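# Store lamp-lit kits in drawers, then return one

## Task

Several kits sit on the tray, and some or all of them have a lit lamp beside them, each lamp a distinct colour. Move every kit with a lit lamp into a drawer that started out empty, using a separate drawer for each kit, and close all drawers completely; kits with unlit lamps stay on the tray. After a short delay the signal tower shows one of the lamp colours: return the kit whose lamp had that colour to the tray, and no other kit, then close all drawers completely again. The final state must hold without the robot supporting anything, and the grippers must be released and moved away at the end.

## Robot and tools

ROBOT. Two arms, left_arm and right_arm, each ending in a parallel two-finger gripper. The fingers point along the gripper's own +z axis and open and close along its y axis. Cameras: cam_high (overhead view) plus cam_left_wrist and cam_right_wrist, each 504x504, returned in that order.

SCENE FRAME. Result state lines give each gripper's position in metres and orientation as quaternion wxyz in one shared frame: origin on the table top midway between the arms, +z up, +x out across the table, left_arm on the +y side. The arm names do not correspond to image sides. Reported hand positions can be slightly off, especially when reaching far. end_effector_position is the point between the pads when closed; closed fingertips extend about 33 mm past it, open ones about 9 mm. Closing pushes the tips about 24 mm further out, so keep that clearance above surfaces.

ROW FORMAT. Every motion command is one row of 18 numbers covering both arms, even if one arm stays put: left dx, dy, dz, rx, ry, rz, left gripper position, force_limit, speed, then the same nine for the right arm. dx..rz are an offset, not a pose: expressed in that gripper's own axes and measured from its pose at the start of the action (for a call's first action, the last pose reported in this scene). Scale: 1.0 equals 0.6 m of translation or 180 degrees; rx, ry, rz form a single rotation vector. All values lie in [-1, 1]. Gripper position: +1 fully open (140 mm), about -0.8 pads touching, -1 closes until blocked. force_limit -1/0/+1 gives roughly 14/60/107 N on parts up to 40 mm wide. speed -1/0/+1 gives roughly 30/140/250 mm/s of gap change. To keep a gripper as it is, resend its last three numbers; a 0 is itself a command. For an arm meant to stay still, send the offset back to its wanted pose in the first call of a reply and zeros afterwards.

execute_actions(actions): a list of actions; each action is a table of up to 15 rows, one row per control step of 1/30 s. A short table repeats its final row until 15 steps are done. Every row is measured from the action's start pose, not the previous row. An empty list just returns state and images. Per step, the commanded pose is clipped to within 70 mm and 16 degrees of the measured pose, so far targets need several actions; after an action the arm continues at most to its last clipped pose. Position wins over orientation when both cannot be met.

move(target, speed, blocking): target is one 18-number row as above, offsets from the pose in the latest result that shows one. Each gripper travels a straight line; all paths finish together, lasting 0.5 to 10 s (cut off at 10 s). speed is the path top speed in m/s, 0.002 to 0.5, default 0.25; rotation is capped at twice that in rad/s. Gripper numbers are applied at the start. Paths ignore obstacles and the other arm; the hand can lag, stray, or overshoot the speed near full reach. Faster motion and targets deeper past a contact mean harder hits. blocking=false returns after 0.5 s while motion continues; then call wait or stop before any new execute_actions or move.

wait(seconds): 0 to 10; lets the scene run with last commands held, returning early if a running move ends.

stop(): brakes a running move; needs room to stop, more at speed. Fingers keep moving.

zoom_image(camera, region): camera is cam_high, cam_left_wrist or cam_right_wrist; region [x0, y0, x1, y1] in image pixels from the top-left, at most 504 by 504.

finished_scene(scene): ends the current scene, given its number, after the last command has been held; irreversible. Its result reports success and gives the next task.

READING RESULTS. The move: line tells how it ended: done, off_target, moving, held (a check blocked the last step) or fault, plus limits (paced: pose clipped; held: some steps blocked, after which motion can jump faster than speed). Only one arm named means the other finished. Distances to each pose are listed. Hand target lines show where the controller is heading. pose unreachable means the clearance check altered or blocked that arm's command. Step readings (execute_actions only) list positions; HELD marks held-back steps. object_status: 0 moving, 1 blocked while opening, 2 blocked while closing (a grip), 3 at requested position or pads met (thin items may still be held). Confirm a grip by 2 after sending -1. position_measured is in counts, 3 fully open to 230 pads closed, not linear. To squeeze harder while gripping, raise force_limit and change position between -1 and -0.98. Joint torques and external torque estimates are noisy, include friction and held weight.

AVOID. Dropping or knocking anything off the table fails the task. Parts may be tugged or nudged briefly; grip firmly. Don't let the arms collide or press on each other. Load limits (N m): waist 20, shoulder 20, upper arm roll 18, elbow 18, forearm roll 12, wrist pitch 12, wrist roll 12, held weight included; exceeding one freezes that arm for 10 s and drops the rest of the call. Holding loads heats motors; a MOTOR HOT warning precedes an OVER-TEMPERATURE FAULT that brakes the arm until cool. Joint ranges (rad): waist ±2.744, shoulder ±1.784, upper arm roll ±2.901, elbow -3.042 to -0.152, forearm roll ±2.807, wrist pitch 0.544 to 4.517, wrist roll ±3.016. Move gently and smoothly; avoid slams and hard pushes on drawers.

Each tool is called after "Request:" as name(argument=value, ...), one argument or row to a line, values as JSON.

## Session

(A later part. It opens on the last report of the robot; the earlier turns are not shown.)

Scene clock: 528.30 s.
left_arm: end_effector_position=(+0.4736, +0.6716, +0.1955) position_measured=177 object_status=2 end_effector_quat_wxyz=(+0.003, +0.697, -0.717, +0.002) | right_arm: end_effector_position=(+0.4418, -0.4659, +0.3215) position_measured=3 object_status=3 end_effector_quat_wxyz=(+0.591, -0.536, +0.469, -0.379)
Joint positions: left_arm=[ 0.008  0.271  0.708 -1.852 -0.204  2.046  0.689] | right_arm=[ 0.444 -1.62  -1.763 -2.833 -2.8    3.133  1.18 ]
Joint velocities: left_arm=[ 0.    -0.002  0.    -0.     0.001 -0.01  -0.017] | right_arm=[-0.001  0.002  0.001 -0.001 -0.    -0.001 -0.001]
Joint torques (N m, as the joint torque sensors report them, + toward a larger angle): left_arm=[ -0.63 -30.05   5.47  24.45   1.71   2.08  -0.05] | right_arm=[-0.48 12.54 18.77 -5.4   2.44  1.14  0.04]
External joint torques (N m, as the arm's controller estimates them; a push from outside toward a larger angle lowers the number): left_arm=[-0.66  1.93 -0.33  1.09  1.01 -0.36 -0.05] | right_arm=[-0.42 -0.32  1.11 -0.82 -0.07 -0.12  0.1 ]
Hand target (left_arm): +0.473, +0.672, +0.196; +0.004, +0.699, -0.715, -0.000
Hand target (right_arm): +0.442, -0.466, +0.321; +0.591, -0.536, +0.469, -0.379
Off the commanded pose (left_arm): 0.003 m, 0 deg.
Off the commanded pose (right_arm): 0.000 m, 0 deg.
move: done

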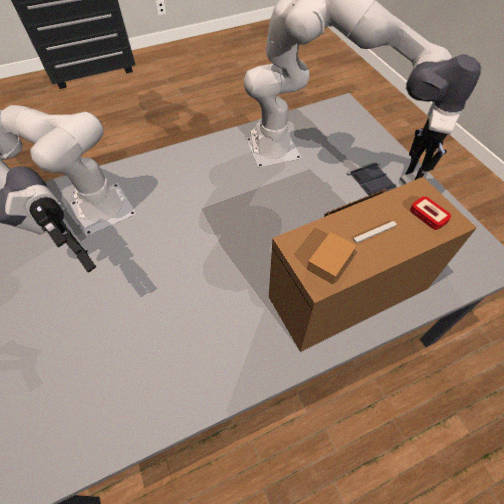

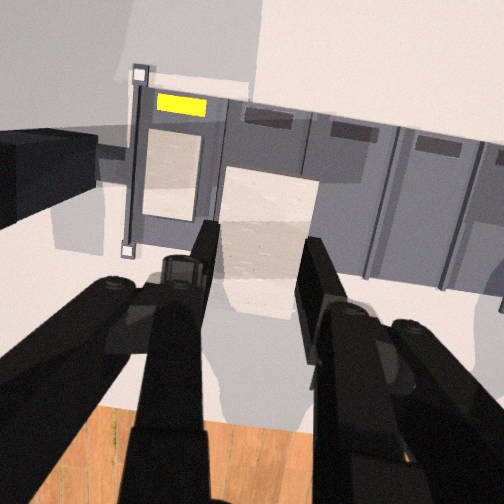

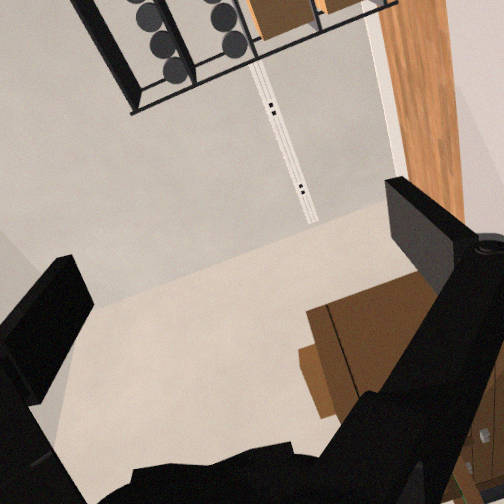

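Request:
move(
  target=[0.17,-0.05,-0.08,0.035,0,-0.01,-1,0.3,-0.8,0,0,0,0,0,0,1,0,0],
)

Request:
move(
  target=[0.185,-0.065,0.007,0,0,0,-1,0.3,-0.8,0,0,0,0,0,0,1,0,0],
  speed=0.15,
)

Scene clock: 531.53 s.
left_arm: end_effector_position=(+0.4996, +0.5719, +0.2464) position_measured=177 object_status=2 end_effector_quat_wxyz=(-0.036, +0.705, -0.707, +0.041) | right_arm: end_effector_position=(+0.4418, -0.4659, +0.3215) position_measured=3 object_status=3 end_effector_quat_wxyz=(+0.591, -0.536, +0.469, -0.379)
Joint positions: left_arm=[-0.159  0.032  0.673 -1.995 -0.078  2.118  0.42 ] | right_arm=[ 0.444 -1.62  -1.763 -2.833 -2.8    3.133  1.18 ]
Joint velocities: left_arm=[-0.001 -0.001 -0.    -0.001  0.003  0.003 -0.032] | right_arm=[-0.     0.     0.     0.001 -0.     0.001 -0.001]
Joint torques (N m, as the joint torque sensors report them, + toward a larger angle): left_arm=[ -0.9  -26.06  -1.84  23.03   1.74   3.16  -0.1 ] | right_arm=[-0.44 12.75 18.78 -5.39  2.47  1.13  0.01]
External joint torques (N m, as the arm's controller estimates them; a push from outside toward a larger angle lowers the number): left_arm=[-0.87 -0.45 -2.46 -1.28  1.07  0.46 -0.09] | right_arm=[-0.44 -0.16  1.12 -0.81 -0.04 -0.14  0.07]
Hand target (left_arm): +0.501, +0.571, +0.247; -0.038, +0.707, -0.705, +0.041
Hand target (right_arm): +0.442, -0.466, +0.321; +0.591, -0.536, +0.469, -0.379
Off the commanded pose (left_arm): 0.004 m, 0 deg.
Off the commanded pose (right_arm): 0.000 m, 0 deg.
move: off_target (left_arm)

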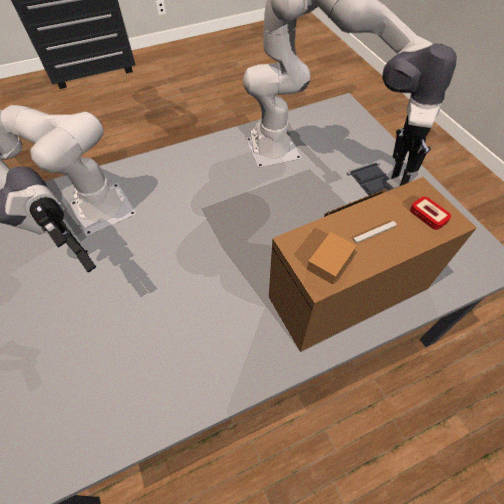

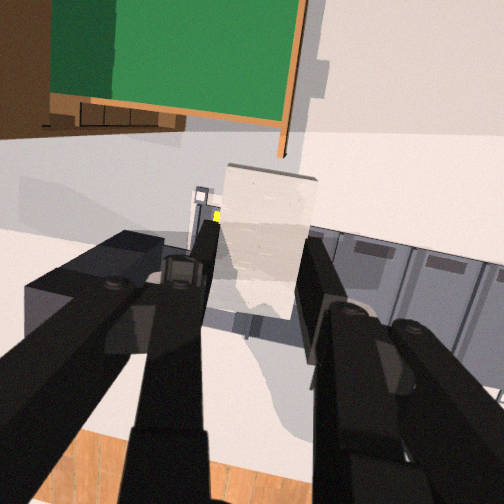

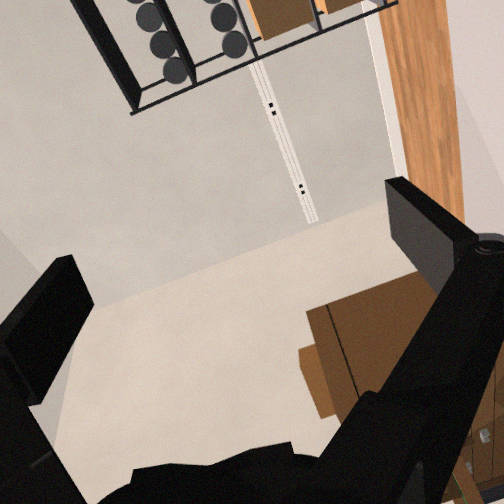

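Scene clock: 533.00 s.
left_arm: end_effector_position=(+0.5372, +0.4596, +0.2475) position_measured=177 object_status=2 end_effector_quat_wxyz=(-0.035, +0.701, -0.711, +0.042) | right_arm: end_effector_position=(+0.4418, -0.4659, +0.3215) position_measured=3 object_status=3 end_effector_quat_wxyz=(+0.591, -0.536, +0.469, -0.379)
Joint positions: left_arm=[-0.266  0.052  0.576 -1.97  -0.067  2.118  0.22 ] | right_arm=[ 0.444 -1.62  -1.763 -2.833 -2.8    3.133  1.18 ]
Joint velocities: left_arm=[-0.001 -0.     0.001  0.     0.002 -0.    -0.033] | right_arm=[-0.001  0.    -0.001  0.001  0.    -0.     0.001]
Joint torques (N m, as the joint torque sensors report them, + toward a larger angle): left_arm=[ -0.07 -27.     0.48  26.13   1.66   3.06  -0.17] | right_arm=[-0.33 12.42 18.72 -5.4   2.47  1.13  0.05]
External joint torques (N m, as the arm's controller estimates them; a push from outside toward a larger angle lowers the number): left_arm=[-0.09  1.2  -0.48  1.8   0.97  0.33 -0.17] | right_arm=[-0.34 -0.45  1.08 -0.76 -0.04 -0.14  0.11]
Hand target (left_arm): +0.539, +0.460, +0.249; -0.038, +0.705, -0.707, +0.042
Hand target (right_arm): +0.442, -0.466, +0.321; +0.591, -0.536, +0.469, -0.379
Off the commanded pose (left_arm): 0.002 m, 1 deg.
Off the commanded pose (right_arm): 0.000 m, 0 deg.
move: done

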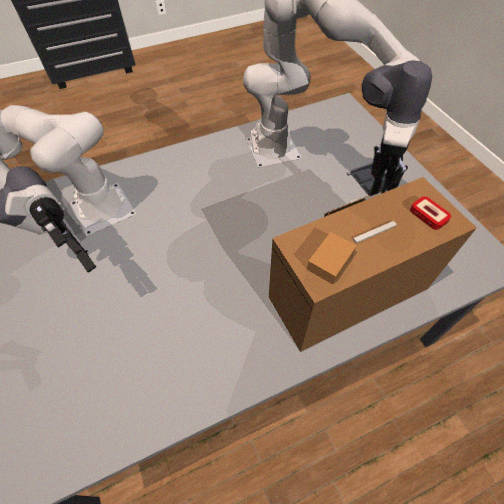

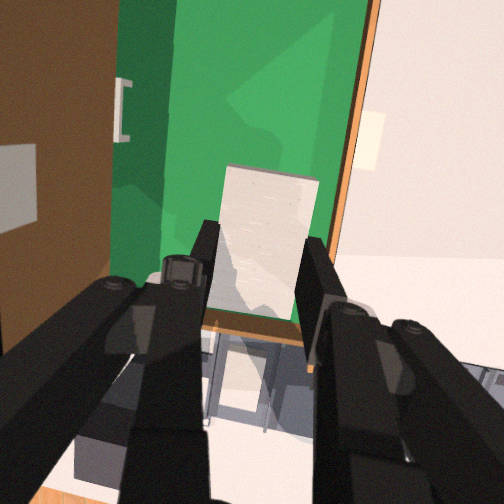

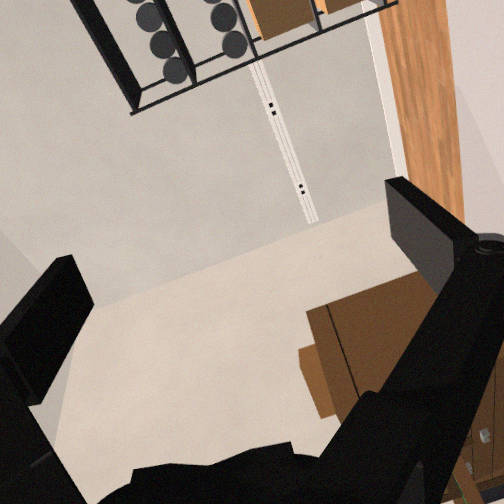

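Request:
move(
  target=[0.017,-0.017,0.05,0,0,0,-1,0.3,-0.8,0,0,0,0,0,0,1,0,0],
  speed=0.05,
)

Request:
move(
  target=[0,0,0.05,0,0,0,-1,0.3,-0.8,0,0,0,0,0,0,1,0,0],
  speed=0.03,
)

Scene clock: 535.40 s.
left_arm: end_effector_position=(+0.5491, +0.4495, +0.2188) position_measured=177 object_status=2 end_effector_quat_wxyz=(-0.033, +0.702, -0.710, +0.040) | right_arm: end_effector_position=(+0.4418, -0.4659, +0.3215) position_measured=3 object_status=3 end_effector_quat_wxyz=(+0.591, -0.536, +0.469, -0.379)
Joint positions: left_arm=[-0.266  0.118  0.563 -1.971 -0.107  2.17   0.224] | right_arm=[ 0.444 -1.62  -1.763 -2.833 -2.8    3.133  1.18 ]
Joint velocities: left_arm=[ 0.001 -0.    -0.     0.    -0.004  0.011  0.01 ] | right_arm=[-0.001  0.    -0.001 -0.     0.    -0.    -0.001]
Joint torques (N m, as the joint torque sensors report them, + toward a larger angle): left_arm=[  0.41 -29.04   0.33  22.2   -0.39   3.17   0.31] | right_arm=[-0.54 12.67 18.66 -5.62  2.44  1.14  0.03]
External joint torques (N m, as the arm's controller estimates them; a push from outside toward a larger angle lowers the number): left_arm=[ 0.4   1.36 -1.8  -1.86 -1.07  0.44  0.31] | right_arm=[-0.5  -0.23  1.01 -1.02 -0.07 -0.12  0.09]
Hand target (left_arm): +0.551, +0.448, +0.219; -0.034, +0.701, -0.712, +0.042
Hand target (right_arm): +0.442, -0.466, +0.321; +0.591, -0.536, +0.469, -0.379
Off the commanded pose (left_arm): 0.001 m, 0 deg.
Off the commanded pose (right_arm): 0.000 m, 0 deg.
move: done

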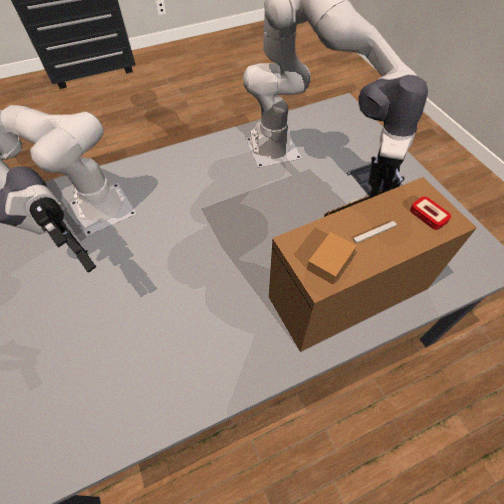

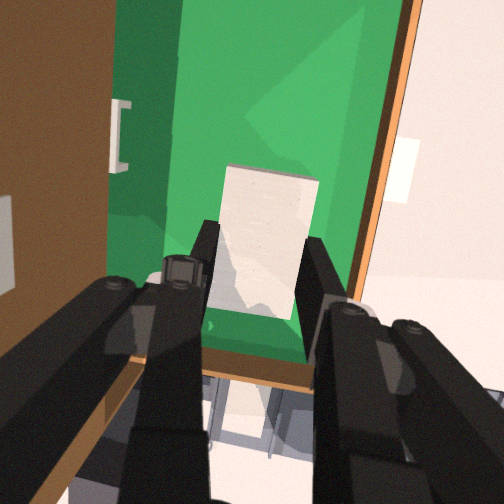

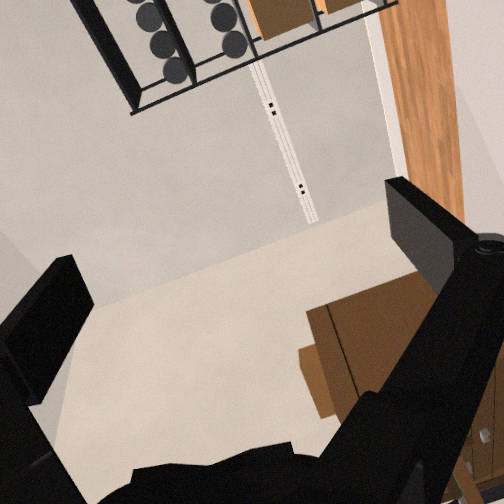

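Scene clock: 536.63 s.
left_arm: end_effector_position=(+0.5667, +0.4497, +0.2159) position_measured=177 object_status=2 end_effector_quat_wxyz=(-0.051, +0.701, -0.708, +0.058) | right_arm: end_effector_position=(+0.4418, -0.4659, +0.3215) position_measured=3 object_status=3 end_effector_quat_wxyz=(+0.591, -0.536, +0.469, -0.379)
Joint positions: left_arm=[-0.265  0.136  0.563 -1.976 -0.136  2.238  0.241] | right_arm=[ 0.444 -1.62  -1.763 -2.833 -2.8    3.133  1.18 ]
Joint velocities: left_arm=[ 0.001  0.001  0.    -0.001 -0.006  0.001  0.012] | right_arm=[-0.001  0.     0.     0.001 -0.    -0.     0.   ]
Joint torques (N m, as the joint torque sensors report them, + toward a larger angle): left_arm=[  1.29 -13.61   0.5    9.9   -0.7    2.11   0.35] | right_arm=[-0.65 12.43 18.68 -5.24  2.45  1.12  0.02]
External joint torques (N m, as the arm's controller estimates them; a push from outside toward a larger angle lowers the number): left_arm=[  1.35  17.16  -1.9  -14.08  -1.38  -0.71   0.36] | right_arm=[-0.62 -0.43  1.04 -0.68 -0.06 -0.13  0.08]
Hand target (left_arm): +0.552, +0.448, +0.190; -0.033, +0.702, -0.710, +0.040
Hand target (right_arm): +0.442, -0.466, +0.321; +0.591, -0.536, +0.469, -0.379
Off the commanded pose (left_arm): 0.031 m, 3 deg.
Off the commanded pose (right_arm): 0.000 m, 0 deg.
move: off_target (left_arm)

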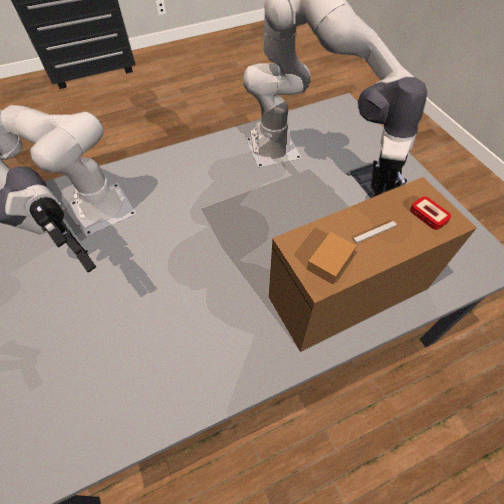

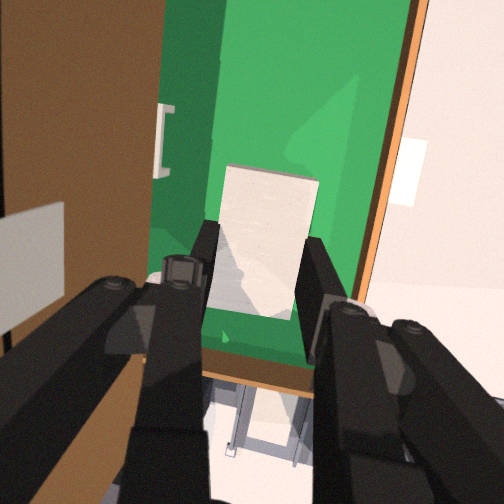

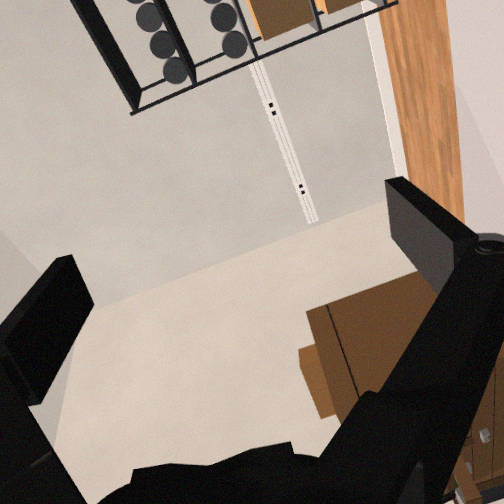

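Request:
move(
  target=[0,0.02,-0.015,0,0,0,-1,0.3,-0.8,0,0,0,0,0,0,1,0,0],
  speed=0.05,
)

Request:
move(
  target=[0,0.025,0,0.015,0,0,-1,0.3,-0.8,0,0,0,0,0,0,1,0,0],
  speed=0.05,
)

Request:
move(
  target=[0,0.008,0.035,0,0,0,-1,0.3,-0.8,0,0,0,0,0,0,1,0,0],
  speed=0.02,
)

Scene clock: 539.60 s.
left_arm: end_effector_position=(+0.5547, +0.4510, +0.2233) position_measured=177 object_status=2 end_effector_quat_wxyz=(-0.052, +0.700, -0.709, +0.060) | right_arm: end_effector_position=(+0.4418, -0.4659, +0.3215) position_measured=3 object_status=3 end_effector_quat_wxyz=(+0.591, -0.536, +0.469, -0.379)
Joint positions: left_arm=[-0.267  0.086  0.564 -2.013 -0.105  2.237  0.229] | right_arm=[ 0.444 -1.62  -1.763 -2.833 -2.8    3.133  1.18 ]
Joint velocities: left_arm=[-0.    -0.001 -0.    -0.005  0.01  -0.001 -0.015] | right_arm=[ 0.    -0.001  0.    -0.     0.001  0.    -0.001]
Joint torques (N m, as the joint torque sensors report them, + toward a larger angle): left_arm=[ -0.88 -30.24   1.01  22.82   1.67   2.44  -0.12] | right_arm=[-0.44 12.74 18.86 -5.48  2.46  1.14  0.05]
External joint torques (N m, as the arm's controller estimates them; a push from outside toward a larger angle lowers the number): left_arm=[-0.77 -0.97 -0.41 -1.31  1.   -0.39 -0.11] | right_arm=[-0.49 -0.08  1.22 -0.82 -0.05 -0.13  0.11]
Hand target (left_arm): +0.553, +0.450, +0.223; -0.051, +0.702, -0.708, +0.058
Hand target (right_arm): +0.442, -0.466, +0.321; +0.591, -0.536, +0.469, -0.379
Off the commanded pose (left_arm): 0.002 m, 0 deg.
Off the commanded pose (right_arm): 0.000 m, 0 deg.
move: done

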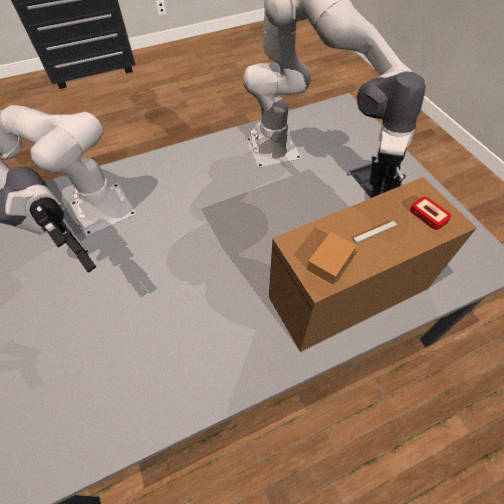

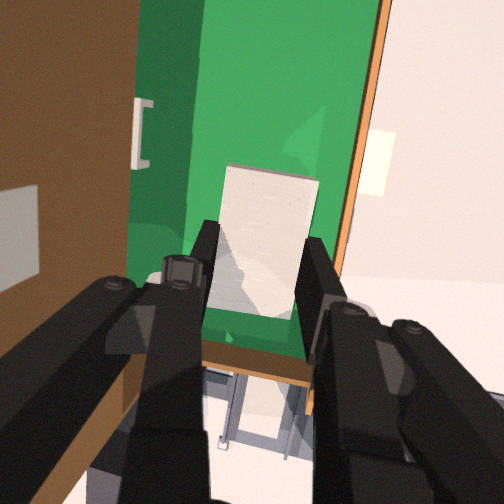

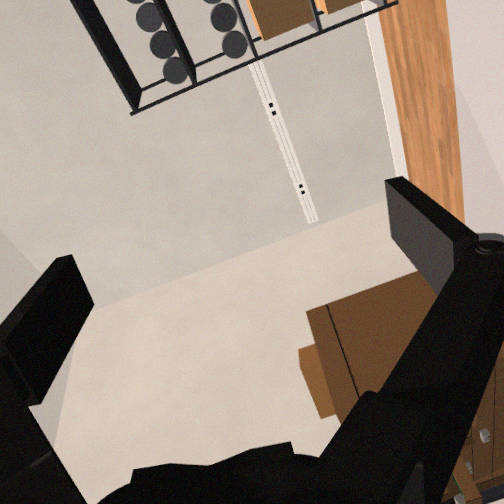

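Scene clock: 540.33 s.
left_arm: end_effector_position=(+0.5390, +0.4519, +0.2207) position_measured=177 object_status=2 end_effector_quat_wxyz=(-0.065, +0.698, -0.709, +0.076) | right_arm: end_effector_position=(+0.4418, -0.4659, +0.3215) position_measured=3 object_status=3 end_effector_quat_wxyz=(+0.591, -0.536, +0.469, -0.379)
Joint positions: left_arm=[-0.269  0.001  0.563 -2.126 -0.067  2.32   0.215] | right_arm=[ 0.444 -1.62  -1.763 -2.833 -2.8    3.133  1.18 ]
Joint velocities: left_arm=[ 0.    -0.001  0.001 -0.019  0.019  0.034 -0.016] | right_arm=[-0.    -0.001  0.     0.001  0.     0.001 -0.002]
Joint torques (N m, as the joint torque sensors report them, + toward a larger angle): left_arm=[ -0.74 -26.52  -1.81  22.67   1.58   3.38  -0.06] | right_arm=[-0.48 12.44 18.52 -5.25  2.47  1.12  0.05]
External joint torques (N m, as the arm's controller estimates them; a push from outside toward a larger angle lowers the number): left_arm=[-0.8  -0.08 -1.89 -1.41  0.92  0.44 -0.05] | right_arm=[-0.48 -0.39  0.86 -0.69 -0.04 -0.14  0.11]
Hand target (left_arm): +0.540, +0.451, +0.221; -0.068, +0.699, -0.708, +0.077
Hand target (right_arm): +0.442, -0.466, +0.321; +0.591, -0.536, +0.469, -0.379
Off the commanded pose (left_arm): 0.001 m, 0 deg.
Off the commanded pose (right_arm): 0.000 m, 0 deg.
move: done

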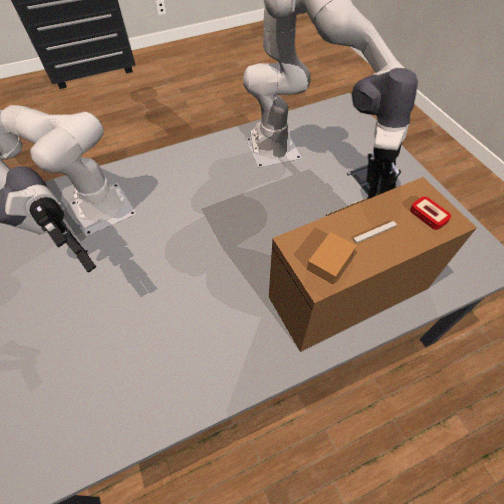

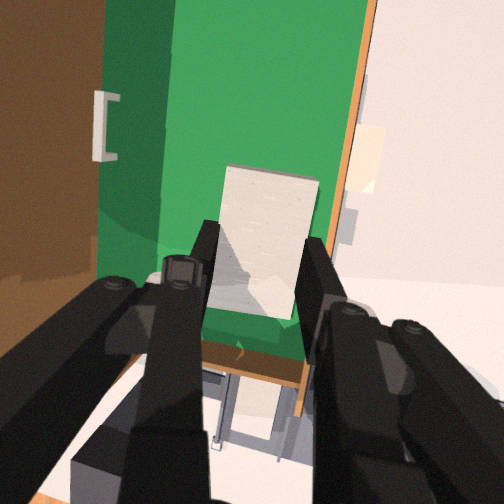

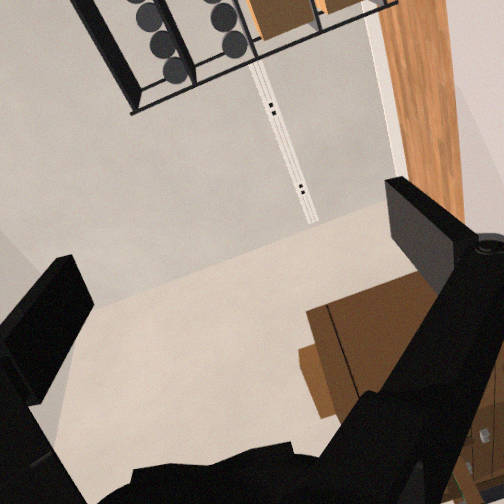

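Scene clock: 541.63 s.
left_arm: end_effector_position=(+0.5502, +0.4521, +0.2178) position_measured=177 object_status=2 end_effector_quat_wxyz=(-0.079, +0.698, -0.706, +0.090) | right_arm: end_effector_position=(+0.4418, -0.4659, +0.3215) position_measured=3 object_status=3 end_effector_quat_wxyz=(+0.591, -0.536, +0.469, -0.379)
Joint positions: left_arm=[-0.269  0.012  0.563 -2.139 -0.088  2.38   0.227] | right_arm=[ 0.444 -1.62  -1.763 -2.833 -2.8    3.133  1.18 ]
Joint velocities: left_arm=[ 0.     0.002  0.001 -0.001 -0.006  0.017  0.006] | right_arm=[-0.001 -0.001 -0.001  0.     0.002  0.001  0.   ]
Joint torques (N m, as the joint torque sensors report them, + toward a larger angle): left_arm=[  0.91 -15.91  -0.21  13.54  -0.12   1.35   0.38] | right_arm=[-0.54 12.77 18.78 -5.25  2.46  1.15  0.02]
External joint torques (N m, as the arm's controller estimates them; a push from outside toward a larger angle lowers the number): left_arm=[  0.82  10.79  -0.5  -10.33  -0.8   -1.62   0.39] | right_arm=[-0.53 -0.04  1.15 -0.64 -0.06 -0.11  0.08]
Hand target (left_arm): +0.539, +0.451, +0.199; -0.065, +0.698, -0.709, +0.076
Hand target (right_arm): +0.442, -0.466, +0.321; +0.591, -0.536, +0.469, -0.379
Off the commanded pose (left_arm): 0.022 m, 2 deg.
Off the commanded pose (right_arm): 0.000 m, 0 deg.
move: off_target (left_arm)

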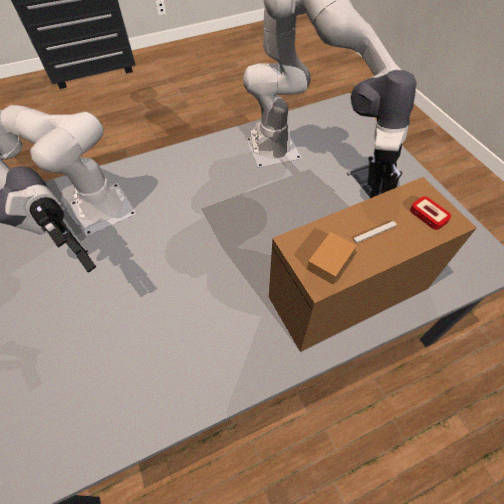

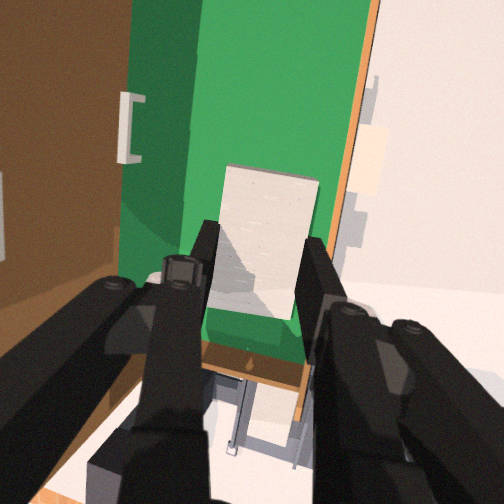

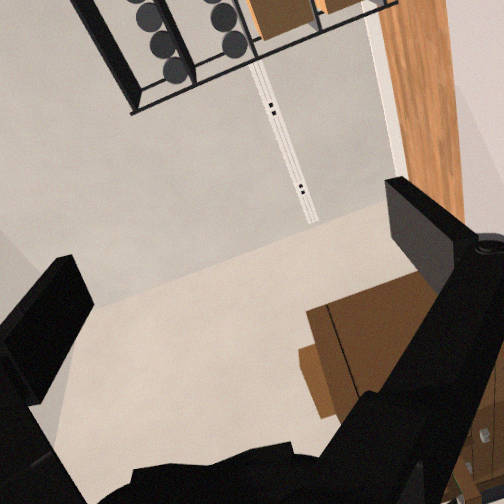

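Request:
move(
  target=[0.035,0,-0.01,0,0,0,-1,0.3,-0.8,0,0,0,0,0,0,1,0,0],
  speed=0.05,
)

Request:
move(
  target=[0,0,0.025,0,0,0,-1,0.3,-0.8,0,0,0,0,0,0,1,0,0],
  speed=0.02,
)

Scene clock: 547.47 s.
left_arm: end_effector_position=(+0.5502, +0.4332, +0.2248) position_measured=177 object_status=2 end_effector_quat_wxyz=(-0.080, +0.695, -0.709, +0.091) | right_arm: end_effector_position=(+0.4418, -0.4659, +0.3215) position_measured=3 object_status=3 end_effector_quat_wxyz=(+0.591, -0.536, +0.469, -0.379)
Joint positions: left_arm=[-0.283 -0.01   0.542 -2.146 -0.061  2.375  0.184] | right_arm=[ 0.444 -1.62  -1.763 -2.833 -2.8    3.133  1.18 ]
Joint velocities: left_arm=[ 0.    -0.001 -0.001 -0.     0.008 -0.    -0.036] | right_arm=[-0.001 -0.001  0.001 -0.     0.001 -0.    -0.002]
Joint torques (N m, as the joint torque sensors report them, + toward a larger angle): left_arm=[ -0.89 -26.62  -1.64  22.29   1.62   2.51  -0.06] | right_arm=[-0.34 12.52 18.8  -5.72  2.45  1.14  0.03]
External joint torques (N m, as the arm's controller estimates them; a push from outside toward a larger angle lowers the number): left_arm=[-0.93 -0.2  -1.51 -1.66  0.95 -0.47 -0.05] | right_arm=[-0.36 -0.33  1.13 -1.11 -0.06 -0.13  0.08]
Hand target (left_arm): +0.549, +0.431, +0.224; -0.079, +0.698, -0.706, +0.090
Hand target (right_arm): +0.442, -0.466, +0.321; +0.591, -0.536, +0.469, -0.379
Off the commanded pose (left_arm): 0.003 m, 1 deg.
Off the commanded pose (right_arm): 0.000 m, 0 deg.
move: done

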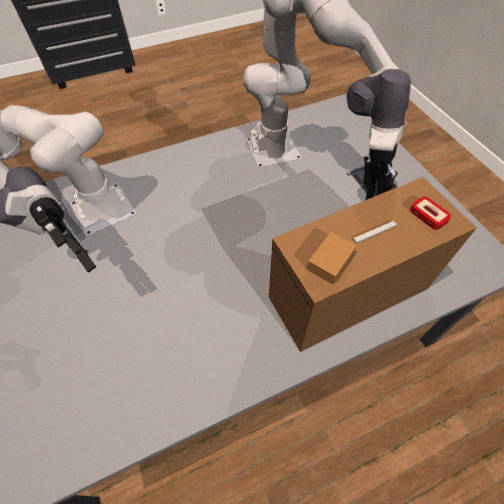

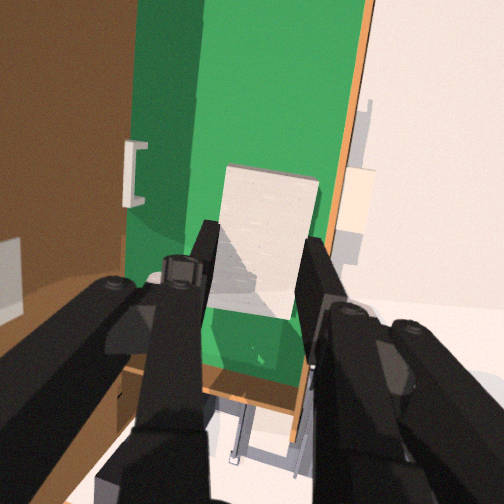

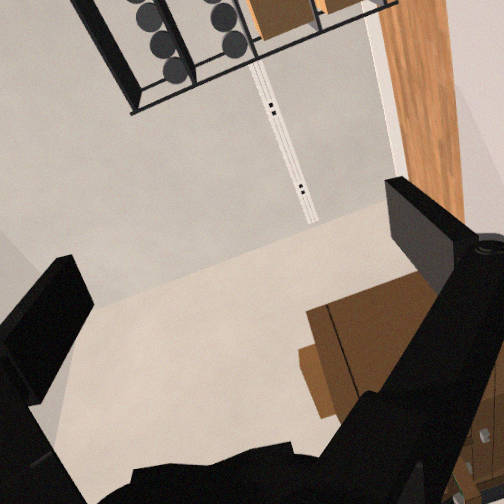

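Scene clock: 548.47 s.
left_arm: end_effector_position=(+0.5578, +0.4329, +0.2182) position_measured=177 object_status=2 end_effector_quat_wxyz=(-0.086, +0.695, -0.707, +0.096) | right_arm: end_effector_position=(+0.4418, -0.4659, +0.3215) position_measured=3 object_status=3 end_effector_quat_wxyz=(+0.591, -0.536, +0.469, -0.379)
Joint positions: left_arm=[-0.283  0.013  0.542 -2.147 -0.082  2.41   0.196] | right_arm=[ 0.444 -1.62  -1.763 -2.833 -2.8    3.133  1.18 ]
Joint velocities: left_arm=[ 0.001  0.003 -0.    -0.001 -0.006  0.011  0.01 ] | right_arm=[-0.001  0.    -0.001  0.001  0.001 -0.     0.002]
Joint torques (N m, as the joint torque sensors report them, + toward a larger angle): left_arm=[  0.86 -20.49  -0.36  20.3   -0.53   2.38   0.3 ] | right_arm=[-0.31 12.43 18.83 -5.31  2.43  1.12  0.03]
External joint torques (N m, as the arm's controller estimates them; a push from outside toward a larger angle lowers the number): left_arm=[ 0.87  6.56 -0.56 -3.53 -1.21 -0.63  0.31] | right_arm=[-0.3  -0.41  1.19 -0.73 -0.08 -0.14  0.08]
Hand target (left_arm): +0.554, +0.432, +0.210; -0.080, +0.695, -0.709, +0.091
Hand target (right_arm): +0.442, -0.466, +0.321; +0.591, -0.536, +0.469, -0.379
Off the commanded pose (left_arm): 0.009 m, 1 deg.
Off the commanded pose (right_arm): 0.000 m, 0 deg.
move: off_target (left_arm)

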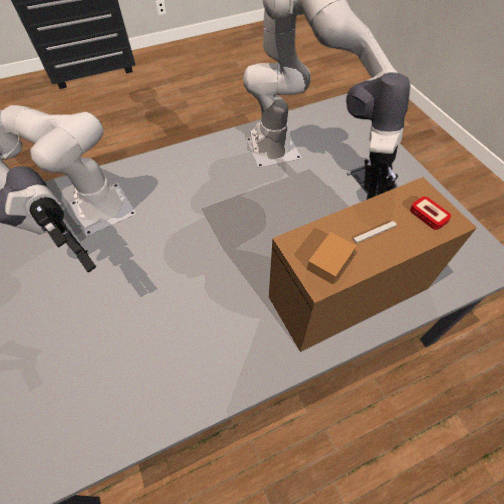

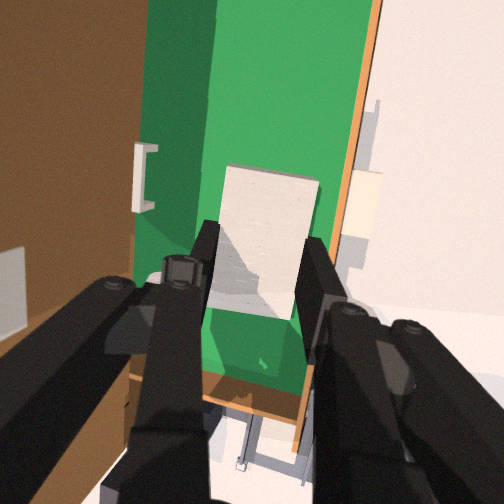

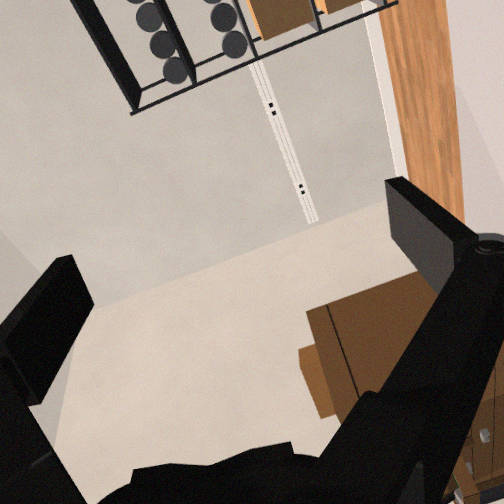

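Request:
move(
  target=[0,-0.02,-0.012,0,0,0,-1,0.3,-0.8,0,0,0,0,0,0,1,0,0],
  speed=0.04,
)

Request:
move(
  target=[0,0.004,0.022,0,0,0,-1,0.3,-0.8,0,0,0,0,0,0,1,0,0],
  speed=0.02,
)

Scene clock: 551.90 s.
left_arm: end_effector_position=(+0.5673, +0.4333, +0.2278) position_measured=177 object_status=2 end_effector_quat_wxyz=(-0.088, +0.694, -0.708, +0.096) | right_arm: end_effector_position=(+0.4418, -0.4659, +0.3215) position_measured=3 object_status=3 end_effector_quat_wxyz=(+0.591, -0.536, +0.469, -0.379)
Joint positions: left_arm=[-0.283  0.03   0.542 -2.102 -0.089  2.383  0.199] | right_arm=[ 0.444 -1.62  -1.763 -2.833 -2.8    3.133  1.18 ]
Joint velocities: left_arm=[-0.     0.004 -0.001  0.005 -0.004 -0.019  0.001] | right_arm=[ 0.     0.    -0.     0.    -0.001  0.    -0.001]
Joint torques (N m, as the joint torque sensors report them, + toward a larger angle): left_arm=[  1.27 -26.36   0.06  25.39  -0.57   2.65   0.17] | right_arm=[-0.62 12.43 18.68 -5.44  2.44  1.11  0.05]
External joint torques (N m, as the arm's controller estimates them; a push from outside toward a larger angle lowers the number): left_arm=[ 1.34  1.42 -0.4   1.38 -1.25 -0.37  0.18] | right_arm=[-0.61 -0.43  1.05 -0.84 -0.07 -0.15  0.11]
Hand target (left_arm): +0.567, +0.433, +0.228; -0.086, +0.695, -0.707, +0.096
Hand target (right_arm): +0.442, -0.466, +0.321; +0.591, -0.536, +0.469, -0.379
Off the commanded pose (left_arm): 0.001 m, 0 deg.
Off the commanded pose (right_arm): 0.000 m, 0 deg.
move: done

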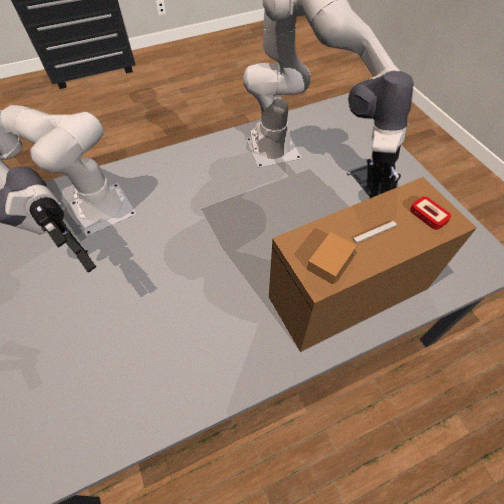

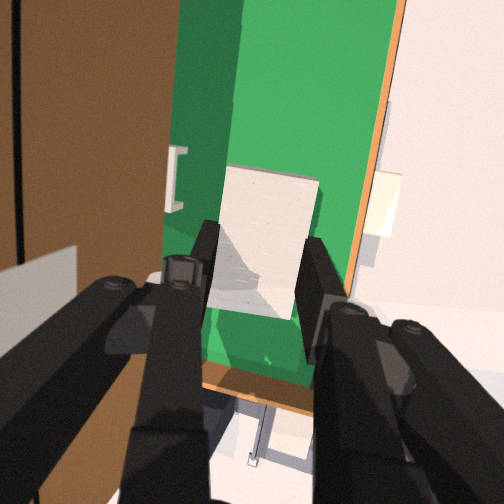

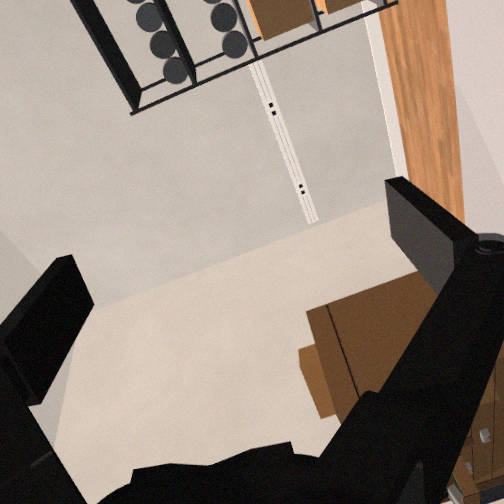

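Scene clock: 552.80 s.
left_arm: end_effector_position=(+0.5698, +0.4330, +0.2185) position_measured=177 object_status=2 end_effector_quat_wxyz=(-0.089, +0.695, -0.707, +0.097) | right_arm: end_effector_position=(+0.4418, -0.4659, +0.3215) position_measured=3 object_status=3 end_effector_quat_wxyz=(+0.591, -0.536, +0.469, -0.379)
Joint positions: left_arm=[-0.283  0.047  0.542 -2.111 -0.104  2.41   0.207] | right_arm=[ 0.444 -1.62  -1.763 -2.833 -2.8    3.133  1.18 ]
Joint velocities: left_arm=[ 0.001  0.002  0.001 -0.002 -0.006  0.016  0.008] | right_arm=[ 0.001  0.001 -0.    -0.001 -0.     0.    -0.001]
Joint torques (N m, as the joint torque sensors report them, + toward a larger angle): left_arm=[  0.88 -24.86  -0.01  21.41  -0.38   3.18   0.32] | right_arm=[-0.46 12.66 18.72 -5.34  2.48  1.14  0.03]
External joint torques (N m, as the arm's controller estimates them; a push from outside toward a larger angle lowers the number): left_arm=[ 0.76  3.39 -0.94 -2.44 -1.06  0.16  0.33] | right_arm=[-0.48 -0.18  1.06 -0.65 -0.03 -0.13  0.09]
Hand target (left_arm): +0.569, +0.433, +0.214; -0.087, +0.694, -0.708, +0.096
Hand target (right_arm): +0.442, -0.466, +0.321; +0.591, -0.536, +0.469, -0.379
Off the commanded pose (left_arm): 0.004 m, 0 deg.
Off the commanded pose (right_arm): 0.000 m, 0 deg.
move: off_target (left_arm)

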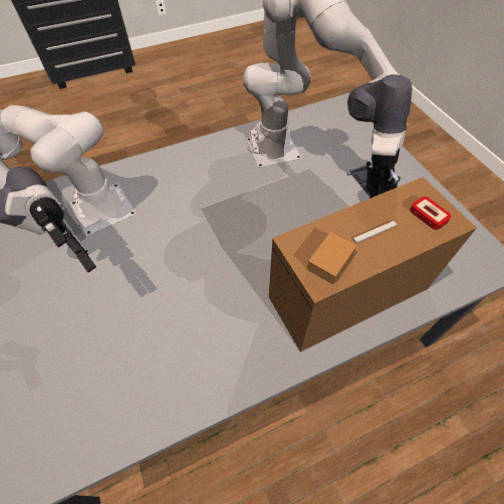

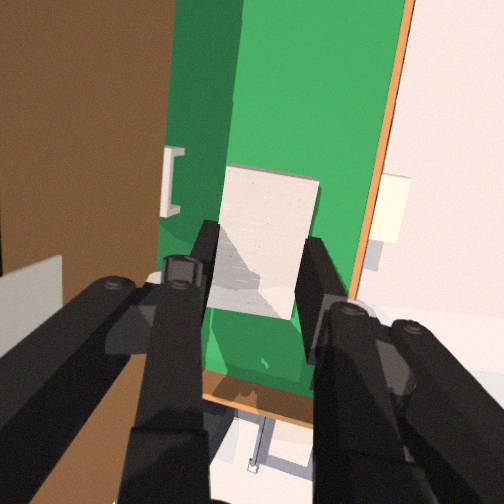

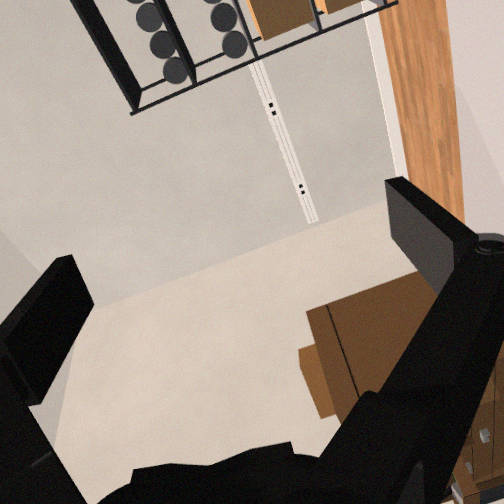

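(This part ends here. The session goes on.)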